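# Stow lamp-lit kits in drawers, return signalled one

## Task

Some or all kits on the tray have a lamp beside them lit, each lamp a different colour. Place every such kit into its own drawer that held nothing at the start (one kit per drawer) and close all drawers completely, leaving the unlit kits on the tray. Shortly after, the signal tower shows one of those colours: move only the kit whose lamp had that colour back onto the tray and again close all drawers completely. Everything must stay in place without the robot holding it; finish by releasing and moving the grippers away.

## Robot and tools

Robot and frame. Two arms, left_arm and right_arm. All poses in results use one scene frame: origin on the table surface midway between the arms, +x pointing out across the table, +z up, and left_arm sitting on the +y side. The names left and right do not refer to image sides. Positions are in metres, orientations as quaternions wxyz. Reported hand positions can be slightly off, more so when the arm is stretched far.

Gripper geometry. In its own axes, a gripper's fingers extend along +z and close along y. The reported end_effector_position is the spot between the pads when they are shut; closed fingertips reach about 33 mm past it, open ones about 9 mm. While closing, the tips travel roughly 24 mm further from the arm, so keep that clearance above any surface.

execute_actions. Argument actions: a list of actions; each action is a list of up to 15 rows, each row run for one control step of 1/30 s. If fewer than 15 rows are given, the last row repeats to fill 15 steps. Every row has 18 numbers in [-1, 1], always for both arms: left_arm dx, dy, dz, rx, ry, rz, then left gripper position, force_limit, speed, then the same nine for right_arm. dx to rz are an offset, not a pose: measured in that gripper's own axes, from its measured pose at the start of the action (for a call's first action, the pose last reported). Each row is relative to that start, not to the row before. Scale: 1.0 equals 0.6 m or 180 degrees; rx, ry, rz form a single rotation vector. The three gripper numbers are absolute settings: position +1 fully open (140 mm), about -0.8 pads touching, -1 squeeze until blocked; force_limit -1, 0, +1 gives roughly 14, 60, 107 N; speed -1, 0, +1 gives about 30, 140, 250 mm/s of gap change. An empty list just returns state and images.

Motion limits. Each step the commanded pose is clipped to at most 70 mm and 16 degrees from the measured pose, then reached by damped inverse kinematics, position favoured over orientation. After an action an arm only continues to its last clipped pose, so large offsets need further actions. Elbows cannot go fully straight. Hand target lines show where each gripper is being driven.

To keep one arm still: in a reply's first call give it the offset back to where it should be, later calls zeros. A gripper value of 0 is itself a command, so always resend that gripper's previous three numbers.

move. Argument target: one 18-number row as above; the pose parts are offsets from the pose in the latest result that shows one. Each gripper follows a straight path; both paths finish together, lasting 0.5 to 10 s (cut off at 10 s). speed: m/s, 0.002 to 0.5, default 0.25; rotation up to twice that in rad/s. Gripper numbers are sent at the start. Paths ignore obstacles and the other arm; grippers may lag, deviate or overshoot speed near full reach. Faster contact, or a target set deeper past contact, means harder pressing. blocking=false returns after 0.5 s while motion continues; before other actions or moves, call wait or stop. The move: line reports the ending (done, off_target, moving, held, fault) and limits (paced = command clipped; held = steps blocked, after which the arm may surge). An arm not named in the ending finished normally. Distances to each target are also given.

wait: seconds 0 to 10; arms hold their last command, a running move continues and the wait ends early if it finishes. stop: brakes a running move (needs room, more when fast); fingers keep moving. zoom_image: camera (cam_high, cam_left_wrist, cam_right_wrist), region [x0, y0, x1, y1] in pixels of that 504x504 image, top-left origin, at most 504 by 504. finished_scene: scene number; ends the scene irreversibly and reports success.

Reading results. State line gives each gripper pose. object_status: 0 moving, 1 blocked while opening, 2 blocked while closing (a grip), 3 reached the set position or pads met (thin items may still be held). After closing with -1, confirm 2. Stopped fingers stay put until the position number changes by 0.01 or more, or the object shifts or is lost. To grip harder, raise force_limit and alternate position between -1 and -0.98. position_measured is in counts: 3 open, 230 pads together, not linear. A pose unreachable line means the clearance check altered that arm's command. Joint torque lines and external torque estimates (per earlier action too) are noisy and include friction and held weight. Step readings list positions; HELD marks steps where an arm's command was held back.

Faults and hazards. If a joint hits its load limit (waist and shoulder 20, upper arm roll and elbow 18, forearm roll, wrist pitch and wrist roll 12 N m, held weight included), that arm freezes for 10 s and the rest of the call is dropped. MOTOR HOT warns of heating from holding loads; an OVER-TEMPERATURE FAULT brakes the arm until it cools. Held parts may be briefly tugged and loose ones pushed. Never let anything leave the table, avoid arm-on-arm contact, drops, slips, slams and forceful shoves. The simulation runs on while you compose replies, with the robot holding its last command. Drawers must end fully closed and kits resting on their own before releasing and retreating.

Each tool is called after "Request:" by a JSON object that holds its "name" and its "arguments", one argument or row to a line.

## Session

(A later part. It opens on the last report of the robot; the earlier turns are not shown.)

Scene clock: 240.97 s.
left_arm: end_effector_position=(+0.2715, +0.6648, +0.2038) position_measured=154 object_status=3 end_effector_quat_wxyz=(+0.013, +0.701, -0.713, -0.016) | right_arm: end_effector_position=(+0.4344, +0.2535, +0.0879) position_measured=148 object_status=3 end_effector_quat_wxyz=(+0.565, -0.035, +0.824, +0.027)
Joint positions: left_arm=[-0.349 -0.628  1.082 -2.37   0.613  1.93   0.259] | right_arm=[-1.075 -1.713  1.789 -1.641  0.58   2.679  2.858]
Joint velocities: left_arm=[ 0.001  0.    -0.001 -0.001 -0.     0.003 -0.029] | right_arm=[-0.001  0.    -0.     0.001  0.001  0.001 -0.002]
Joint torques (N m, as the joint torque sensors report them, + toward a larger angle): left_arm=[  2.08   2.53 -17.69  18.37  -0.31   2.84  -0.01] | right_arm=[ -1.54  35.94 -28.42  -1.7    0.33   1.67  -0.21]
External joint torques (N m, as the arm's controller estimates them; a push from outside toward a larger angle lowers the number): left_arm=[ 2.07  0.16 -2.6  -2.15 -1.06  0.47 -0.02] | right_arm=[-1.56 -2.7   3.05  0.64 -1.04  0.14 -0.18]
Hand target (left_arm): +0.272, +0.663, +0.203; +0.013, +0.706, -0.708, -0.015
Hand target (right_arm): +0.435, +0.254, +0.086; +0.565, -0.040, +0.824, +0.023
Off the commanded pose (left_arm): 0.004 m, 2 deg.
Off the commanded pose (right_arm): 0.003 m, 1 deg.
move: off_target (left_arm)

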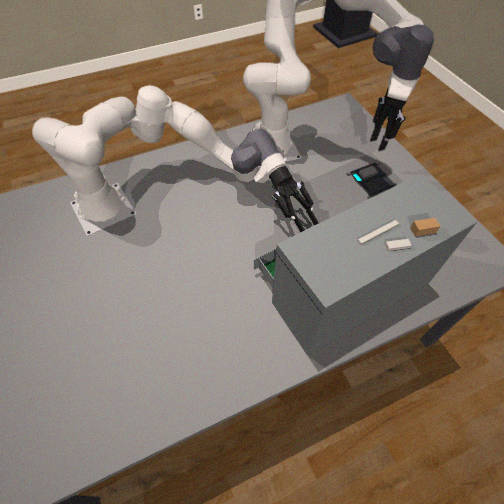

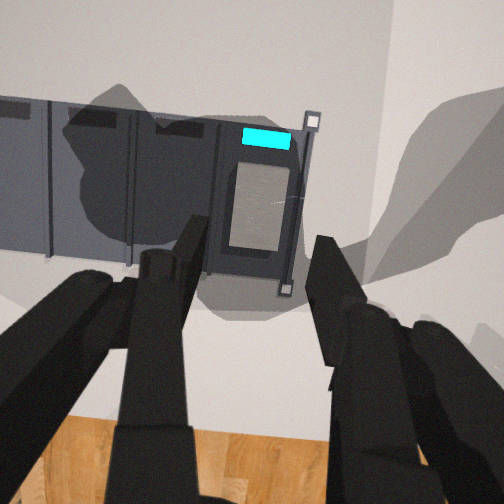

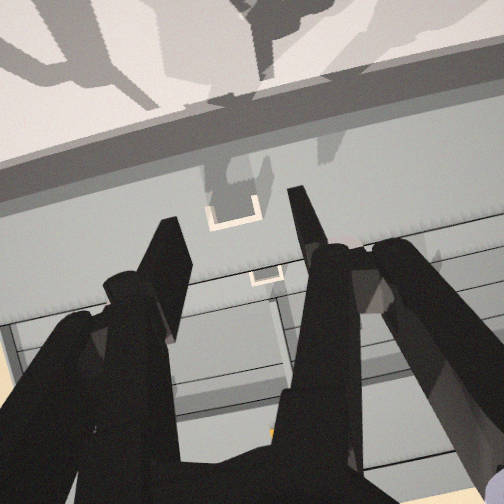

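Request:
{"name": "move", "arguments": {
  "target": [0,0,0.18,0.013,0,0,-0.2,0,-0.3,-0.083,0,0.235,0,0,0,-0.15,0,0],
  "speed": 0.08
}}

Scene clock: 246.83 s.
left_arm: end_effector_position=(+0.2682, +0.6638, +0.0962) position_measured=154 object_status=3 end_effector_quat_wxyz=(+0.000, +0.700, -0.715, -0.001) | right_arm: end_effector_position=(+0.5820, +0.2716, +0.0878) position_measured=148 object_status=3 end_effector_quat_wxyz=(+0.566, -0.035, +0.823, +0.029)
Joint positions: left_arm=[-0.464 -0.54   1.361 -2.53   0.715  2.265  0.244] | right_arm=[-1.522 -1.745  1.73  -1.223  0.537  2.704  2.847]
Joint velocities: left_arm=[ 0.001  0.008 -0.    -0.001 -0.001  0.015  0.   ] | right_arm=[-0.    -0.002 -0.002  0.004 -0.    -0.004 -0.001]
Joint torques (N m, as the joint torque sensors report them, + toward a larger angle): left_arm=[ -1.07   5.23 -13.33  16.17   1.28   2.86  -0.03] | right_arm=[ -2.71  45.67 -27.26  -0.9    0.89   1.28   0.17]
External joint torques (N m, as the arm's controller estimates them; a push from outside toward a larger angle lowers the number): left_arm=[-1.13  0.26  0.21 -2.02  0.68  0.4  -0.03] | right_arm=[-2.94 -2.58  0.08  0.13 -0.55 -0.28  0.2 ]
Hand target (left_arm): +0.269, +0.663, +0.095; -0.001, +0.699, -0.715, -0.001
Hand target (right_arm): +0.584, +0.270, +0.089; +0.567, -0.034, +0.822, +0.027
Off the commanded pose (left_arm): 0.002 m, 0 deg.
Off the commanded pose (right_arm): 0.007 m, 0 deg.
move: off_target (right_arm)

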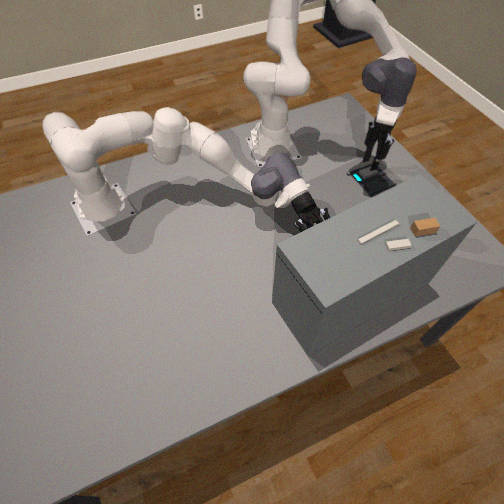

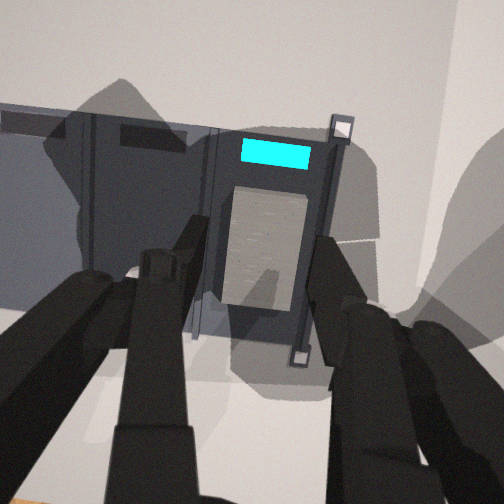

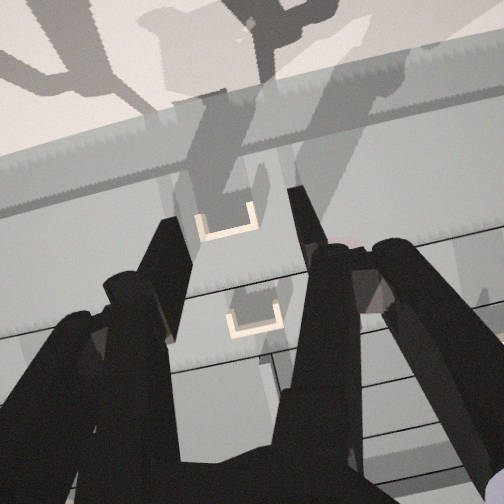

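Request:
{"name": "move", "arguments": {
  "target": [0,0.004,0.069,0,0,0,-0.2,0,-0.3,-0.012,-0.008,0.043,0,0,0,-0.15,0,0],
  "speed": 0.04
}}

Request:
{"name": "move", "arguments": {
  "target": [0,0,0,0,0,0,-1,0,-0.3,0,0,0,0,0,0,-0.15,0,0]
}}

Scene clock: 250.57 s.
left_arm: end_effector_position=(+0.2661, +0.6632, +0.0556) position_measured=154 object_status=3 end_effector_quat_wxyz=(+0.001, +0.699, -0.715, +0.000) | right_arm: end_effector_position=(+0.6027, +0.2750, +0.0878) position_measured=148 object_status=3 end_effector_quat_wxyz=(+0.565, -0.037, +0.823, +0.031)
Joint positions: left_arm=[-0.604 -0.481  1.548 -2.554  0.743  2.39   0.238] | right_arm=[-1.6   -1.754  1.712 -1.131  0.537  2.694  2.847]
Joint velocities: left_arm=[-0.004  0.008  0.002  0.    -0.001  0.018 -0.001] | right_arm=[ 0.001 -0.003 -0.002  0.003 -0.    -0.003  0.002]
Joint torques (N m, as the joint torque sensors report them, + toward a larger angle): left_arm=[ -0.48   7.21 -13.08  15.94   1.27   2.81  -0.16] | right_arm=[ -6.74  45.83 -24.93  -0.63   1.14   2.15   0.2 ]
External joint torques (N m, as the arm's controller estimates them; a push from outside toward a larger angle lowers the number): left_arm=[-0.44 -0.8  -0.63 -1.16  0.74  0.32 -0.16] | right_arm=[-6.73 -4.01  0.95  0.49 -0.27  0.61  0.23]
Hand target (left_arm): +0.267, +0.663, +0.055; -0.000, +0.699, -0.715, -0.000
Hand target (right_arm): +0.609, +0.270, +0.086; +0.566, -0.035, +0.823, +0.029
Off the commanded pose (left_arm): 0.001 m, 0 deg.
Off the commanded pose (right_arm): 0.009 m, 0 deg.
move: off_target (right_arm)

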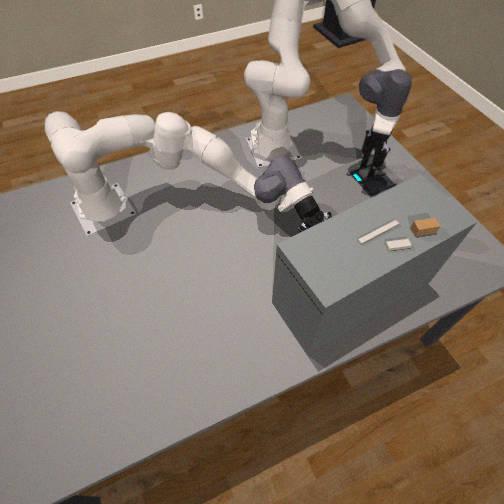

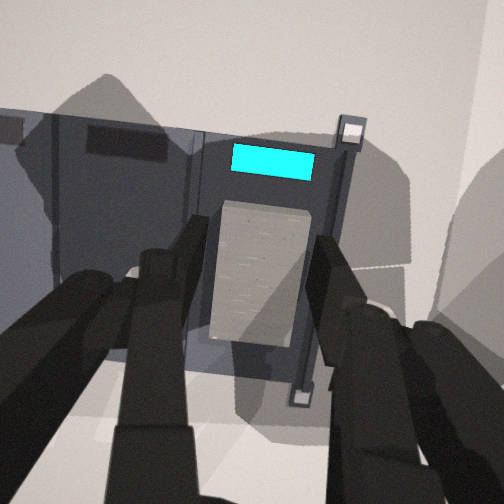

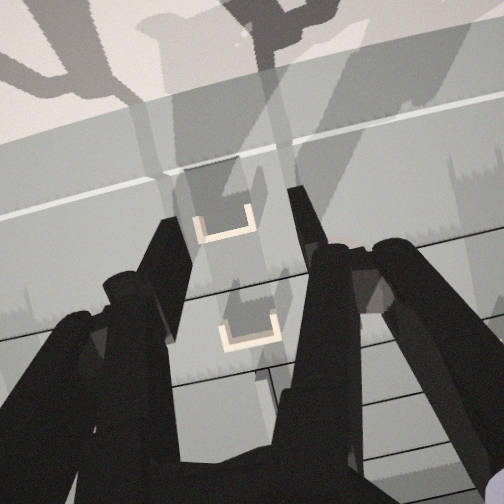

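Scene clock: 251.23 s.
left_arm: end_effector_position=(+0.2676, +0.6652, +0.0574) position_measured=233 object_status=3 end_effector_quat_wxyz=(-0.001, +0.699, -0.715, +0.000) | right_arm: end_effector_position=(+0.6022, +0.2751, +0.0876) position_measured=148 object_status=3 end_effector_quat_wxyz=(+0.565, -0.037, +0.824, +0.031)
Joint positions: left_arm=[-0.603 -0.481  1.546 -2.549  0.743  2.389  0.238] | right_arm=[-1.599 -1.754  1.712 -1.131  0.537  2.693  2.847]
Joint velocities: left_arm=[-0.001 -0.001 -0.    -0.001  0.     0.     0.   ] | right_arm=[ 0.001  0.002 -0.001 -0.001 -0.    -0.001 -0.001]
Joint torques (N m, as the joint torque sensors report them, + toward a larger angle): left_arm=[ -0.03   7.06 -12.54  13.87   0.52   2.57   0.  ] | right_arm=[ -1.23  47.82 -24.27  -1.85   1.38   1.68   0.11]
External joint torques (N m, as the arm's controller estimates them; a push from outside toward a larger angle lowers the number): left_arm=[ 0.03 -0.9  -0.08 -3.27 -0.02  0.08  0.  ] | right_arm=[-1.11 -2.05  1.64 -0.67 -0.02  0.13  0.13]
Hand target (left_arm): +0.266, +0.663, +0.056; +0.001, +0.699, -0.715, +0.000
Hand target (right_arm): +0.603, +0.275, +0.088; +0.565, -0.037, +0.823, +0.031
Off the commanded pose (left_arm): 0.003 m, 0 deg.
Off the commanded pose (right_arm): 0.001 m, 0 deg.
move: done

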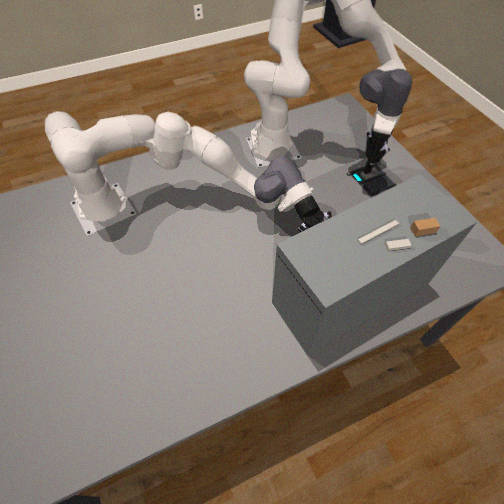

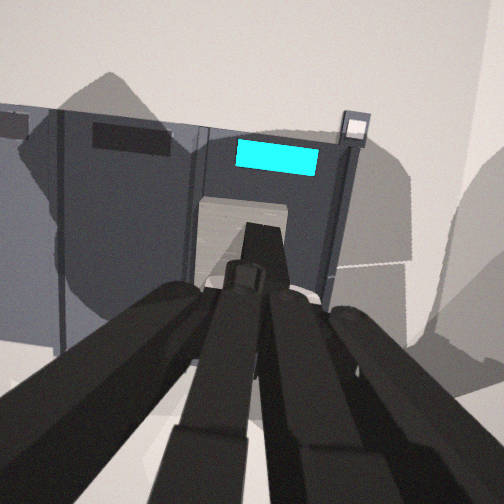

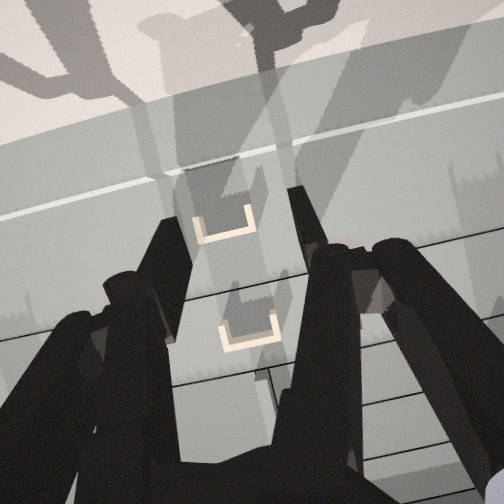

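Request:
{"name": "move", "arguments": {
  "target": [0,0,-0.005,0,0,0,-0.1,0,-0.3,0.05,0,-0.14,0,0,0,-0.15,0,0],
  "speed": 0.12
}}

Scene clock: 254.00 s.
left_arm: end_effector_position=(+0.2680, +0.6653, +0.0600) position_measured=141 object_status=3 end_effector_quat_wxyz=(-0.002, +0.698, -0.716, -0.001) | right_arm: end_effector_position=(+0.5124, +0.2651, +0.0877) position_measured=148 object_status=3 end_effector_quat_wxyz=(+0.564, -0.035, +0.824, +0.031)
Joint positions: left_arm=[-0.592 -0.484  1.531 -2.549  0.743  2.382  0.238] | right_arm=[-1.299 -1.72   1.772 -1.457  0.563  2.723  2.839]
Joint velocities: left_arm=[ 0.001  0.    -0.002  0.    -0.001 -0.    -0.   ] | right_arm=[-0.001  0.002  0.001 -0.001 -0.     0.003  0.001]
Joint torques (N m, as the joint torque sensors report them, + toward a larger angle): left_arm=[  1.58   4.69 -14.29  16.29  -0.01   1.93   0.05] | right_arm=[ -0.26  43.35 -26.86  -4.53   1.45   1.83  -0.2 ]
External joint torques (N m, as the arm's controller estimates them; a push from outside toward a larger angle lowers the number): left_arm=[ 1.65 -3.05 -1.73 -1.02 -0.56 -0.57  0.05] | right_arm=[-0.31  0.09  3.27 -3.06 -0.04  0.24 -0.17]
Hand target (left_arm): +0.268, +0.665, +0.060; -0.001, +0.699, -0.715, +0.000
Hand target (right_arm): +0.512, +0.264, +0.087; +0.563, -0.037, +0.825, +0.030
Off the commanded pose (left_arm): 0.001 m, 0 deg.
Off the commanded pose (right_arm): 0.003 m, 0 deg.
move: done

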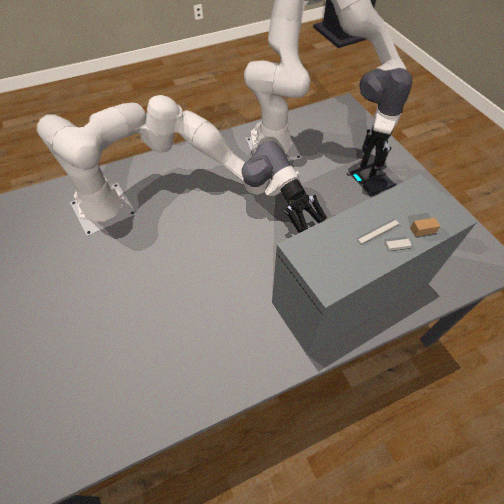

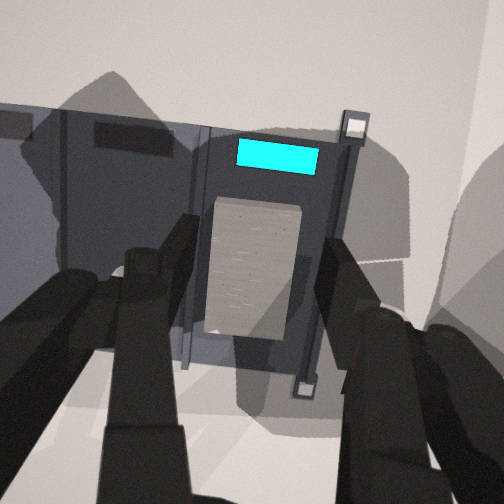

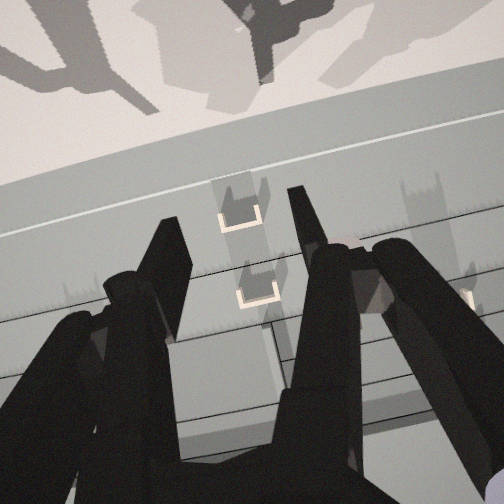

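Request:
{"name": "move", "arguments": {
  "target": [0,-0.004,0.024,0,0,0,-0.25,0,-0.3,-0.075,-0.56,-0.275,0,0,0,-0.15,0,0]
}}

Request:
{"name": "move", "arguments": {
  "target": [0,0,0,0,0,0,-1,0,-0.3,0,0,0,0,0,0,-0.15,0,0]
}}

Scene clock: 257.73 s.
left_arm: end_effector_position=(+0.2711, +0.6655, +0.0486) position_measured=160 object_status=3 end_effector_quat_wxyz=(-0.001, +0.697, -0.717, -0.002) | right_arm: end_effector_position=(+0.4100, -0.0892, +0.1771) position_measured=148 object_status=3 end_effector_quat_wxyz=(+0.560, -0.033, +0.827, +0.028)
Joint positions: left_arm=[-0.668 -0.462  1.609 -2.543  0.743  2.417  0.238] | right_arm=[-0.681 -1.096  1.858 -2.863  0.564  3.459  2.585]
Joint velocities: left_arm=[0.    0.    0.001 0.002 0.001 0.    0.   ] | right_arm=[ 0.001 -0.002 -0.002 -0.001 -0.01   0.013 -0.002]
Joint torques (N m, as the joint torque sensors report them, + toward a larger angle): left_arm=[-3.96  9.51 -6.5  13.42  1.61  4.08 -0.11] | right_arm=[  0.83  16.74 -20.3   -0.81   1.66   2.33  -0.29]
External joint torques (N m, as the arm's controller estimates them; a push from outside toward a larger angle lowers the number): left_arm=[-4.02  0.26  5.46 -3.65  1.09  1.59 -0.11] | right_arm=[ 0.78  0.82 -0.95 -2.73 -1.07  0.21 -0.26]
Hand target (left_arm): +0.271, +0.665, +0.046; -0.002, +0.698, -0.716, -0.000
Hand target (right_arm): +0.409, -0.089, +0.178; +0.560, -0.038, +0.827, +0.027
Off the commanded pose (left_arm): 0.003 m, 0 deg.
Off the commanded pose (right_arm): 0.011 m, 1 deg.
move: off_target (right_arm)

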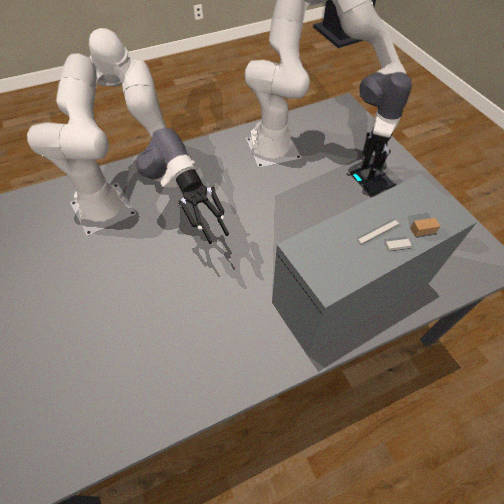

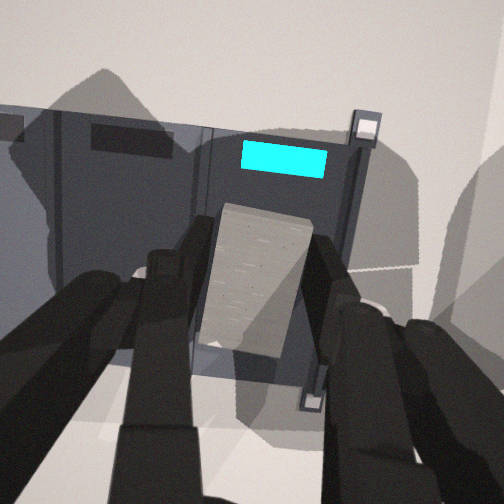

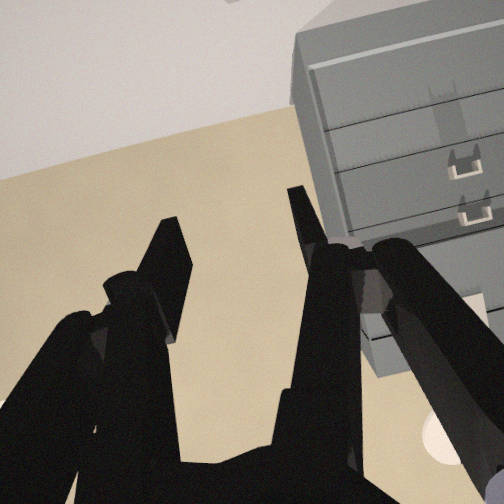

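Scene clock: 258.23 s.
left_arm: end_effector_position=(+0.2731, +0.6654, +0.0496) position_measured=174 object_status=2 end_effector_quat_wxyz=(-0.003, +0.696, -0.718, -0.001) | right_arm: end_effector_position=(+0.4100, -0.0892, +0.1771) position_measured=148 object_status=3 end_effector_quat_wxyz=(+0.560, -0.033, +0.827, +0.028)
Joint positions: left_arm=[-0.668 -0.462  1.607 -2.542  0.743  2.419  0.238] | right_arm=[-0.681 -1.096  1.858 -2.863  0.564  3.459  2.585]
Joint velocities: left_arm=[-0.     0.001 -0.001  0.001 -0.    -0.     0.001] | right_arm=[ 0.    -0.001 -0.    -0.     0.001  0.001 -0.002]
Joint torques (N m, as the joint torque sensors report them, + toward a larger angle): left_arm=[  0.61   8.31 -11.68  15.32   0.42   2.19   0.04] | right_arm=[ -0.56  15.91 -18.43   1.11   2.71   1.98   0.07]
External joint torques (N m, as the arm's controller estimates them; a push from outside toward a larger angle lowers the number): left_arm=[ 0.6  -0.91  0.35 -1.72 -0.1  -0.3   0.04] | right_arm=[-0.59 -0.04  0.97 -0.8  -0.02 -0.14  0.1 ]
Hand target (left_arm): +0.271, +0.666, +0.049; -0.001, +0.697, -0.717, -0.002
Hand target (right_arm): +0.410, -0.089, +0.177; +0.560, -0.033, +0.827, +0.028
Off the commanded pose (left_arm): 0.002 m, 0 deg.
Off the commanded pose (right_arm): 0.000 m, 0 deg.
move: done

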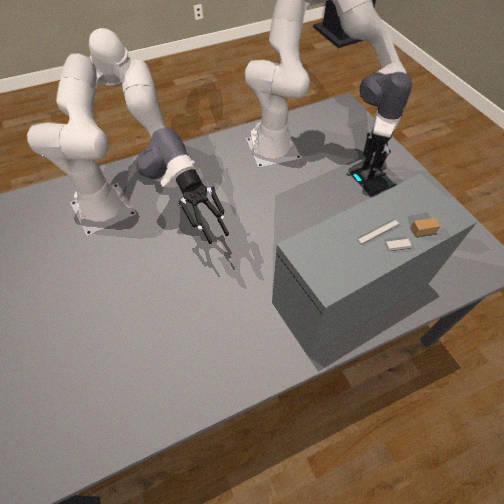

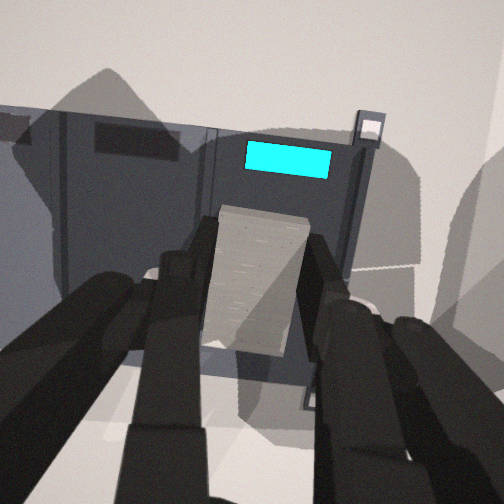

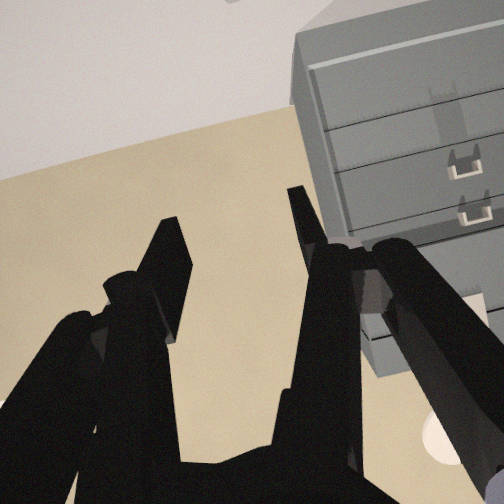

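Request:
{"name": "move", "arguments": {
  "target": [0,0,0,0,0,0,-0.25,0,-0.3,0,0,0,0,0,0,-0.15,0,0]
}}

Request:
{"name": "move", "arguments": {
  "target": [0,0,-0.2,0,0,0,-0.25,0,-0.3,0,0,0,0,0,0,-0.15,0,0]
}}

Request:
{"name": "move", "arguments": {
  "target": [0.43,-0.26,-0.17,0,0,0.467,-0.15,0,-0.3,0,0,0,0,0,0,-0.15,0,0],
  "speed": 0.4
}}

Request:
{"name": "move", "arguments": {
  "target": [-0.02,0,0.12,0,-0.38,0,-0.15,0,-0.3,0,0,0,0,0,0,-0.15,0,0],
  "speed": 0.4
}}

Scene clock: 262.67 s.
left_arm: end_effector_position=(+0.2731, +0.6654, +0.0496) position_measured=160 object_status=3 end_effector_quat_wxyz=(-0.003, +0.696, -0.718, -0.001) | right_arm: end_effector_position=(+0.4100, -0.0892, +0.1771) position_measured=148 object_status=3 end_effector_quat_wxyz=(+0.560, -0.033, +0.827, +0.028)
Joint positions: left_arm=[-0.668 -0.462  1.607 -2.542  0.743  2.419  0.238] | right_arm=[-0.681 -1.096  1.858 -2.863  0.564  3.459  2.585]
Joint velocities: left_arm=[ 0.001 -0.002 -0.001  0.     0.    -0.     0.001] | right_arm=[-0.     0.002  0.001  0.001 -0.     0.     0.   ]
Joint torques (N m, as the joint torque sensors report them, + toward a larger angle): left_arm=[  0.19   8.32 -12.96  15.9    0.56   2.47   0.09] | right_arm=[ -0.52  15.7  -18.47   1.4    2.71   1.99   0.1 ]
External joint torques (N m, as the arm's controller estimates them; a push from outside toward a larger angle lowers the number): left_arm=[ 0.22 -0.88 -0.9  -1.13  0.04 -0.02  0.09] | right_arm=[-0.56 -0.3   0.94 -0.56 -0.02 -0.13  0.13]
Hand target (left_arm): +0.273, +0.665, +0.050; -0.003, +0.696, -0.718, -0.001
Hand target (right_arm): +0.410, -0.089, +0.177; +0.560, -0.033, +0.827, +0.028
Off the commanded pose (left_arm): 0.000 m, 0 deg.
Off the commanded pose (right_arm): 0.000 m, 0 deg.
move: done

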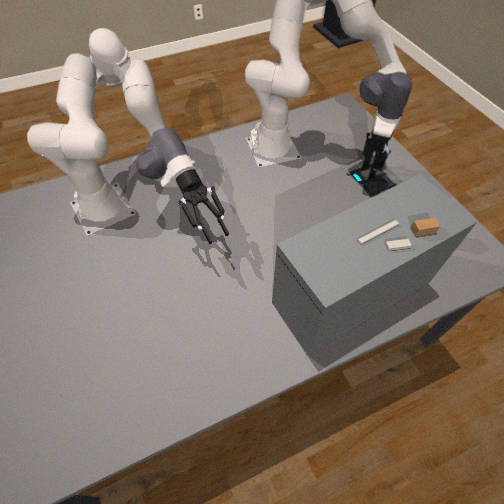

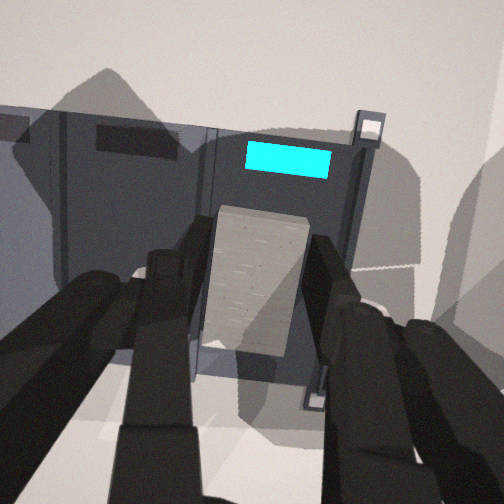

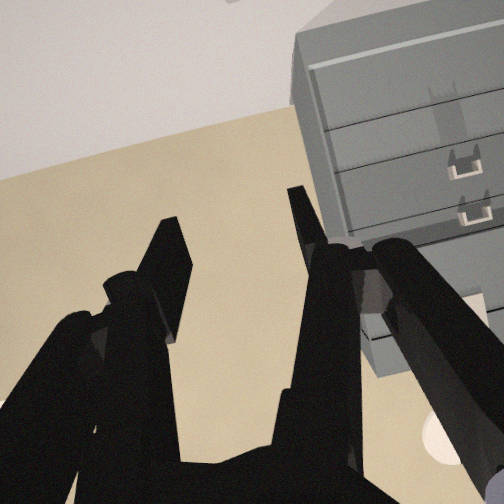

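Scene clock: 263.97 s.
left_arm: end_effector_position=(+0.2718, +0.6685, +0.1697) position_measured=160 object_status=3 end_effector_quat_wxyz=(-0.004, +0.700, -0.714, -0.002) | right_arm: end_effector_position=(+0.4100, -0.0892, +0.1771) position_measured=148 object_status=3 end_effector_quat_wxyz=(+0.560, -0.033, +0.827, +0.028)
Joint positions: left_arm=[-0.329 -0.616  1.137 -2.449  0.647  2.068  0.27 ] | right_arm=[-0.681 -1.096  1.858 -2.863  0.564  3.459  2.585]
Joint velocities: left_arm=[-0.001 -0.007 -0.    -0.001 -0.    -0.015  0.   ] | right_arm=[-0.001  0.     0.     0.001  0.    -0.    -0.002]
Joint torques (N m, as the joint torque sensors report them, + toward a larger angle): left_arm=[  0.96   0.25 -17.05  18.18   0.11   1.99   0.32] | right_arm=[ -0.23  15.52 -18.49   1.25   2.7    1.99   0.06]
External joint torques (N m, as the arm's controller estimates them; a push from outside toward a larger angle lowers the number): left_arm=[ 1.04 -2.3  -2.2  -1.76 -0.6  -0.51  0.32] | right_arm=[-0.19 -0.44  0.95 -0.63 -0.04 -0.12  0.08]
Hand target (left_arm): +0.270, +0.667, +0.170; -0.002, +0.699, -0.715, -0.002
Hand target (right_arm): +0.410, -0.089, +0.177; +0.560, -0.033, +0.827, +0.028
Off the commanded pose (left_arm): 0.004 m, 1 deg.
Off the commanded pose (right_arm): 0.000 m, 0 deg.
move: off_target (left_arm)

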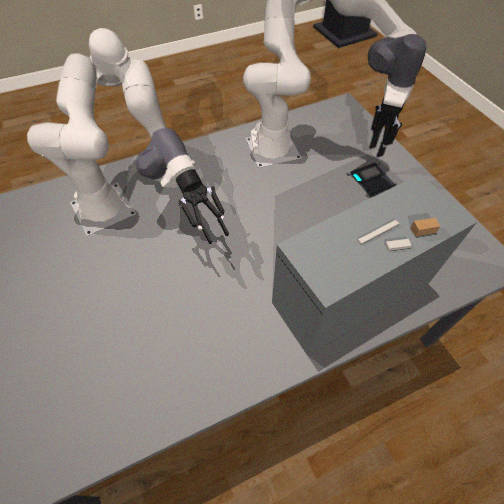

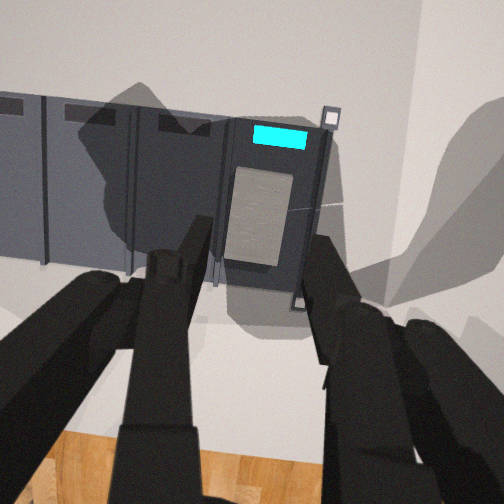

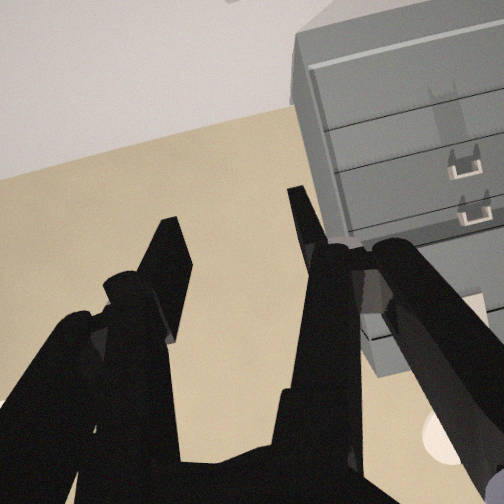

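Scene clock: 266.70 s.
left_arm: end_effector_position=(+0.4242, +0.4056, +0.2806) position_measured=148 object_status=3 end_effector_quat_wxyz=(+0.014, -0.052, +0.999, +0.002) | right_arm: end_effector_position=(+0.4100, -0.0892, +0.1771) position_measured=148 object_status=3 end_effector_quat_wxyz=(+0.560, -0.033, +0.827, +0.028)
Joint positions: left_arm=[-1.183 -0.776  1.101 -2.16   0.699  1.726  0.993] | right_arm=[-0.681 -1.096  1.858 -2.863  0.564  3.459  2.585]
Joint velocities: left_arm=[ 0.001 -0.001 -0.001 -0.     0.001 -0.003  0.031] | right_arm=[-0.002 -0.    -0.003 -0.001  0.     0.    -0.   ]
Joint torques (N m, as the joint torque sensors report them, + toward a larger angle): left_arm=[ -1.03   7.69 -20.58  20.16   1.73   1.97   0.24] | right_arm=[ -0.45  15.79 -18.56   1.32   2.71   1.99   0.06]
External joint torques (N m, as the arm's controller estimates them; a push from outside toward a larger angle lowers the number): left_arm=[-1.05 -1.41 -1.03  1.17  0.91 -0.51  0.24] | right_arm=[-0.37 -0.14  0.92 -0.53 -0.04 -0.12  0.09]
Hand target (left_arm): +0.425, +0.407, +0.281; +0.014, -0.045, +0.999, +0.004
Hand target (right_arm): +0.410, -0.089, +0.177; +0.560, -0.033, +0.827, +0.028
Off the commanded pose (left_arm): 0.011 m, 2 deg.
Off the commanded pose (right_arm): 0.000 m, 0 deg.
move: off_target (left_arm)

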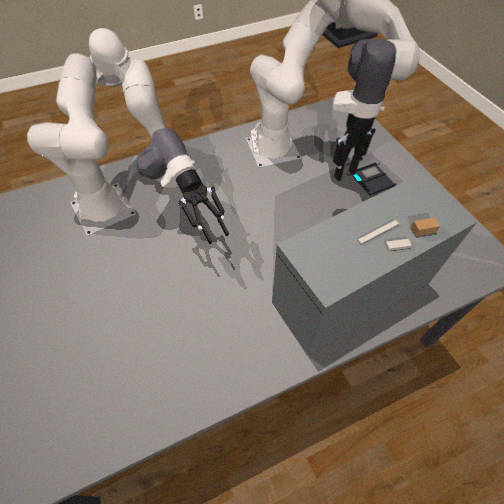

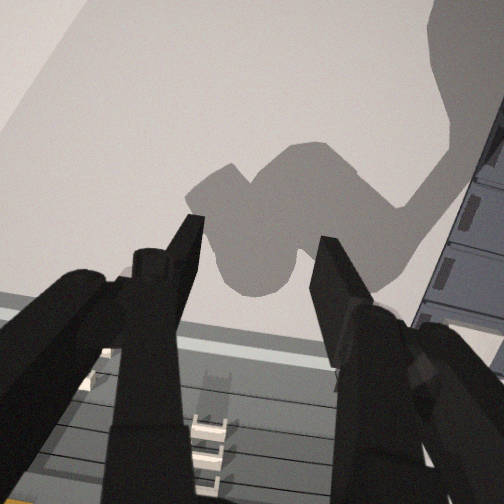

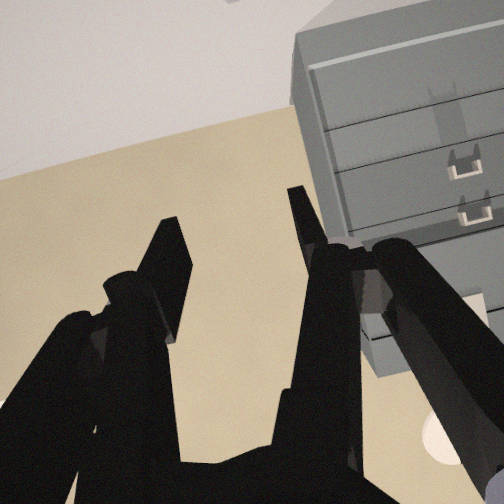

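Scene clock: 269.10 s.
left_arm: end_effector_position=(+0.4388, +0.4153, +0.2047) position_measured=148 object_status=3 end_effector_quat_wxyz=(+0.560, -0.027, +0.827, +0.038) | right_arm: end_effector_position=(+0.4100, -0.0892, +0.1771) position_measured=148 object_status=3 end_effector_quat_wxyz=(+0.560, -0.033, +0.827, +0.028)
Joint positions: left_arm=[-0.677 -1.355  1.594 -3.025  2.818  2.369  0.111] | right_arm=[-0.681 -1.096  1.858 -2.863  0.564  3.459  2.585]
Joint velocities: left_arm=[-0.019  0.116 -0.097 -0.001  0.008 -0.003 -0.184] | right_arm=[ 0.001 -0.    -0.     0.001 -0.    -0.    -0.002]
Joint torques (N m, as the joint torque sensors report them, + toward a larger angle): left_arm=[ -1.44   9.9  -17.12   0.18   1.27   0.83  -0.19] | right_arm=[ -0.34  15.65 -18.55   1.38   2.74   1.97   0.05]
External joint torques (N m, as the arm's controller estimates them; a push from outside toward a larger angle lowers the number): left_arm=[-1.61  0.19 -1.43 -1.17  1.17 -0.27 -0.17] | right_arm=[-0.37 -0.29  0.83 -0.54  0.01 -0.15  0.07]
Hand target (left_arm): +0.439, +0.414, +0.205; +0.562, -0.044, +0.825, +0.027
Hand target (right_arm): +0.410, -0.089, +0.177; +0.560, -0.033, +0.827, +0.028
Off the commanded pose (left_arm): 0.009 m, 3 deg.
Off the commanded pose (right_arm): 0.000 m, 0 deg.
joint sent to its limit (left arm) — the command would take joint 4 (elbow) past its lower limit and joint 5 (forearm roll) past its upper limit, so those joints were sent only as far as their limits.
move: off_target (left_arm)

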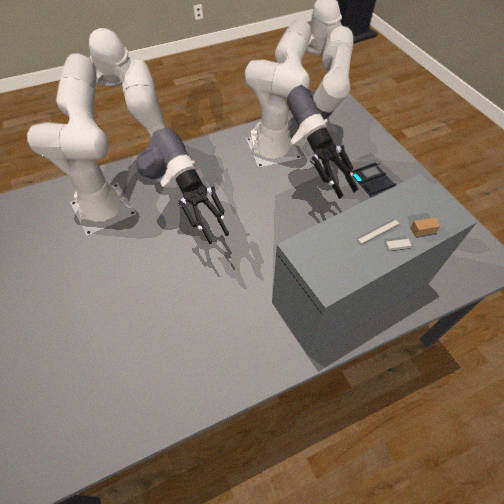

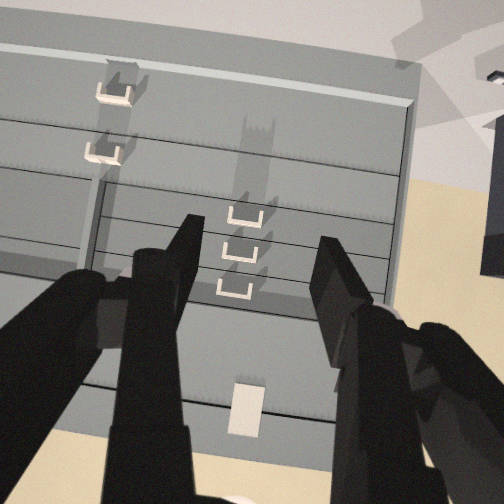

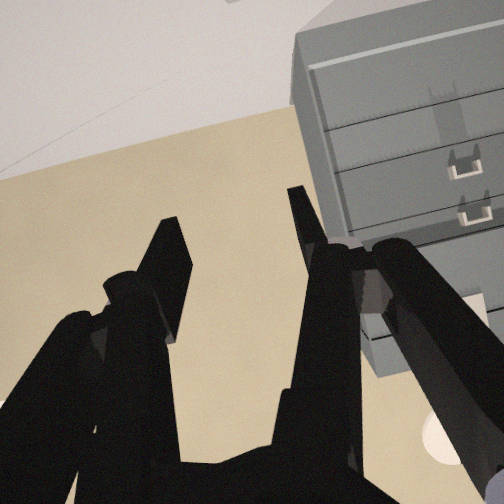

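Request:
{"name": "move", "arguments": {
  "target": [-0.108,-0.02,0.137,0.003,0,-0.012,-0.15,0,-0.3,0,0,0,0,0,0,-0.15,0,0],
  "speed": 0.12
}}

Scene clock: 273.87 s.
left_arm: end_effector_position=(+0.5407, +0.4069, +0.2381) position_measured=148 object_status=3 end_effector_quat_wxyz=(+0.565, -0.041, +0.824, +0.020) | right_arm: end_effector_position=(+0.4100, -0.0892, +0.1771) position_measured=148 object_status=3 end_effector_quat_wxyz=(+0.560, -0.033, +0.827, +0.028)
Joint positions: left_arm=[-1.071 -1.35   1.52  -2.742  2.68   2.275  0.056] | right_arm=[-0.681 -1.096  1.858 -2.863  0.564  3.459  2.585]
Joint velocities: left_arm=[-0.004  0.004  0.     0.005 -0.007 -0.003  0.001] | right_arm=[-0.002  0.    -0.001 -0.001 -0.001  0.     0.001]
Joint torques (N m, as the joint torque sensors report them, + toward a larger angle): left_arm=[ -1.69  12.99 -23.65   5.54  -0.77   0.73   0.17] | right_arm=[ -0.47  15.78 -18.57   1.58   2.7    1.98   0.08]
External joint torques (N m, as the arm's controller estimates them; a push from outside toward a larger angle lowers the number): left_arm=[-1.69 -0.53 -1.18  1.2  -1.22 -0.33  0.2 ] | right_arm=[-0.38 -0.17  0.87 -0.25 -0.05 -0.13  0.1 ]
Hand target (left_arm): +0.542, +0.408, +0.238; +0.564, -0.042, +0.824, +0.022
Hand target (right_arm): +0.410, -0.089, +0.177; +0.560, -0.033, +0.827, +0.028
Off the commanded pose (left_arm): 0.006 m, 1 deg.
Off the commanded pose (right_arm): 0.000 m, 0 deg.
move: off_target (left_arm)

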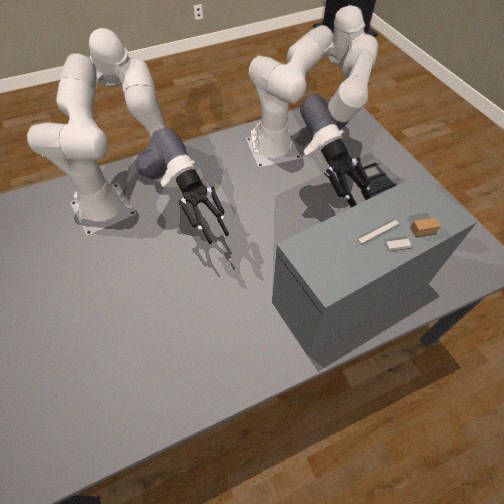

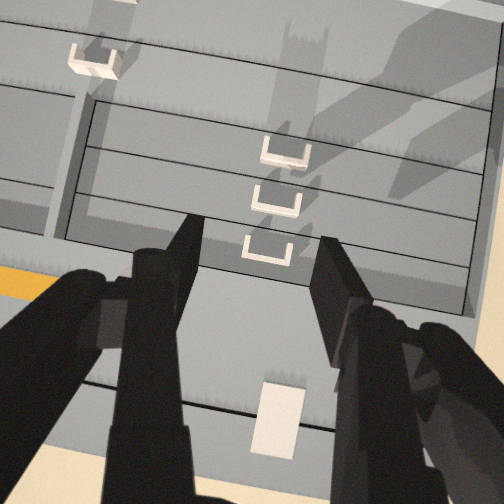

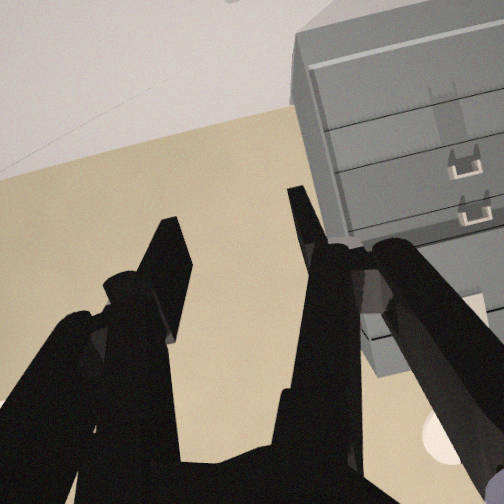

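Request:
{"name": "move", "arguments": {
  "target": [0.002,0.008,0.055,0,0,0,-0.15,0,-0.3,0,0,0,0,0,0,-0.15,0,0],
  "speed": 0.04
}}

Scene clock: 276.60 s.
left_arm: end_effector_position=(+0.5696, +0.4146, +0.2245) position_measured=148 object_status=3 end_effector_quat_wxyz=(+0.564, -0.042, +0.824, +0.021) | right_arm: end_effector_position=(+0.4100, -0.0892, +0.1771) position_measured=148 object_status=3 end_effector_quat_wxyz=(+0.560, -0.033, +0.827, +0.028)
Joint positions: left_arm=[-1.159 -1.362  1.578 -2.65   2.719  2.279  0.056] | right_arm=[-0.681 -1.096  1.858 -2.863  0.564  3.459  2.585]
Joint velocities: left_arm=[-0.002 -0.004  0.001  0.002  0.006  0.002  0.   ] | right_arm=[-0.001 -0.002  0.     0.    -0.    -0.     0.002]
Joint torques (N m, as the joint torque sensors report them, + toward a larger angle): left_arm=[ -1.12  12.01 -23.91   3.75   1.39   1.46   0.1 ] | right_arm=[ -0.55  15.57 -18.56   1.51   2.68   2.     0.08]
External joint torques (N m, as the arm's controller estimates them; a push from outside toward a larger angle lowers the number): left_arm=[-1.19 -3.34  0.47  0.26  0.95  0.4   0.13] | right_arm=[-0.52 -0.35  0.85 -0.39 -0.06 -0.11  0.1 ]
Hand target (left_arm): +0.571, +0.414, +0.225; +0.566, -0.041, +0.823, +0.020
Hand target (right_arm): +0.410, -0.089, +0.177; +0.560, -0.033, +0.827, +0.028
Off the commanded pose (left_arm): 0.001 m, 0 deg.
Off the commanded pose (right_arm): 0.000 m, 0 deg.
move: done

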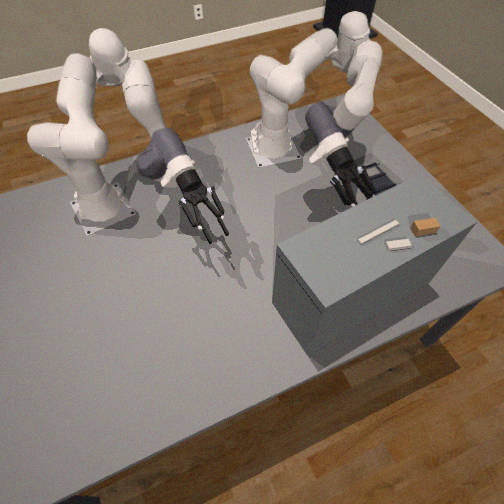

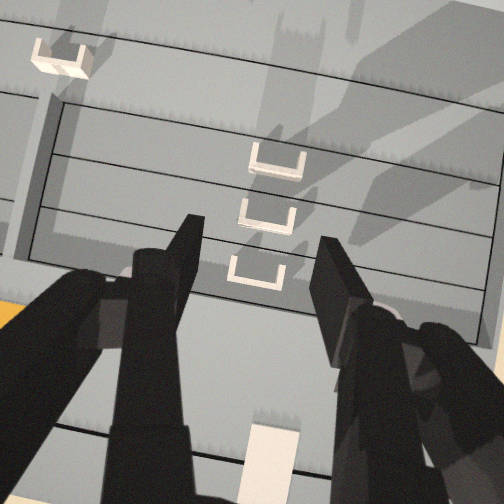

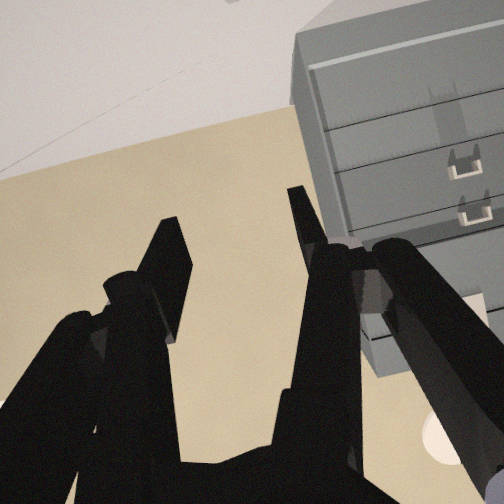

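Request:
{"name": "move", "arguments": {
  "target": [-0.017,-0.003,0.018,0,0,0,-0.15,0,-0.3,0,0,0,0,0,0,-0.15,0,0],
  "speed": 0.03
}}

Scene clock: 278.40 s.
left_arm: end_effector_position=(+0.5827, +0.4136, +0.2301) position_measured=148 object_status=3 end_effector_quat_wxyz=(+0.565, -0.043, +0.823, +0.020) | right_arm: end_effector_position=(+0.4100, -0.0892, +0.1771) position_measured=148 object_status=3 end_effector_quat_wxyz=(+0.560, -0.033, +0.827, +0.028)
Joint positions: left_arm=[-1.198 -1.359  1.571 -2.611  2.703  2.279  0.057] | right_arm=[-0.681 -1.096  1.858 -2.863  0.564  3.459  2.585]
Joint velocities: left_arm=[-0.003  0.006 -0.     0.003 -0.005 -0.    -0.001] | right_arm=[ 0.002 -0.003  0.     0.     0.     0.     0.   ]
Joint torques (N m, as the joint torque sensors report them, + toward a larger angle): left_arm=[ -0.79  15.52 -27.76   4.16  -0.8    1.01   0.31] | right_arm=[ -0.47  16.02 -18.35   1.16   2.71   1.97   0.04]
External joint torques (N m, as the arm's controller estimates them; a push from outside toward a larger angle lowers the number): left_arm=[-0.73 -0.4  -2.68  0.52 -1.24 -0.08  0.34] | right_arm=[-0.5   0.11  1.03 -0.74 -0.03 -0.14  0.06]
Hand target (left_arm): +0.584, +0.414, +0.230; +0.565, -0.042, +0.824, +0.021
Hand target (right_arm): +0.410, -0.089, +0.177; +0.560, -0.033, +0.827, +0.028
Off the commanded pose (left_arm): 0.001 m, 0 deg.
Off the commanded pose (right_arm): 0.000 m, 0 deg.
move: done

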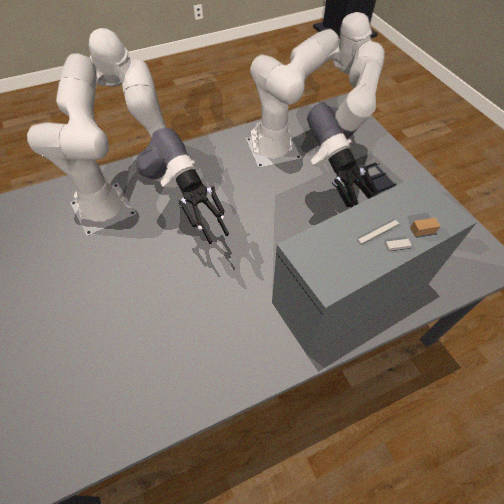

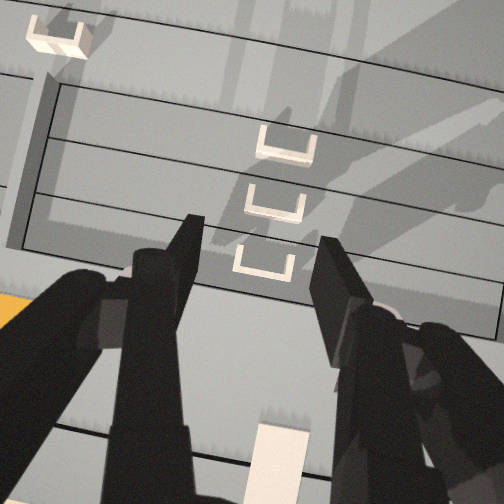

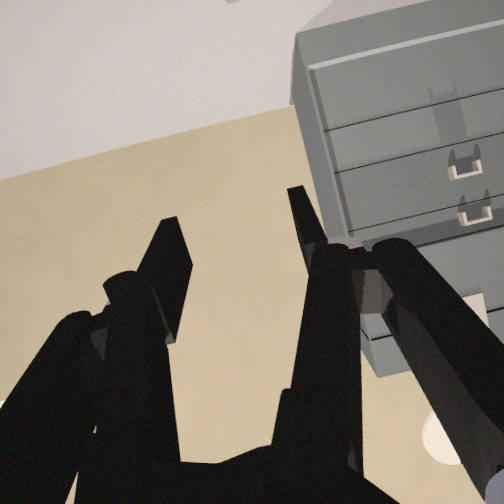

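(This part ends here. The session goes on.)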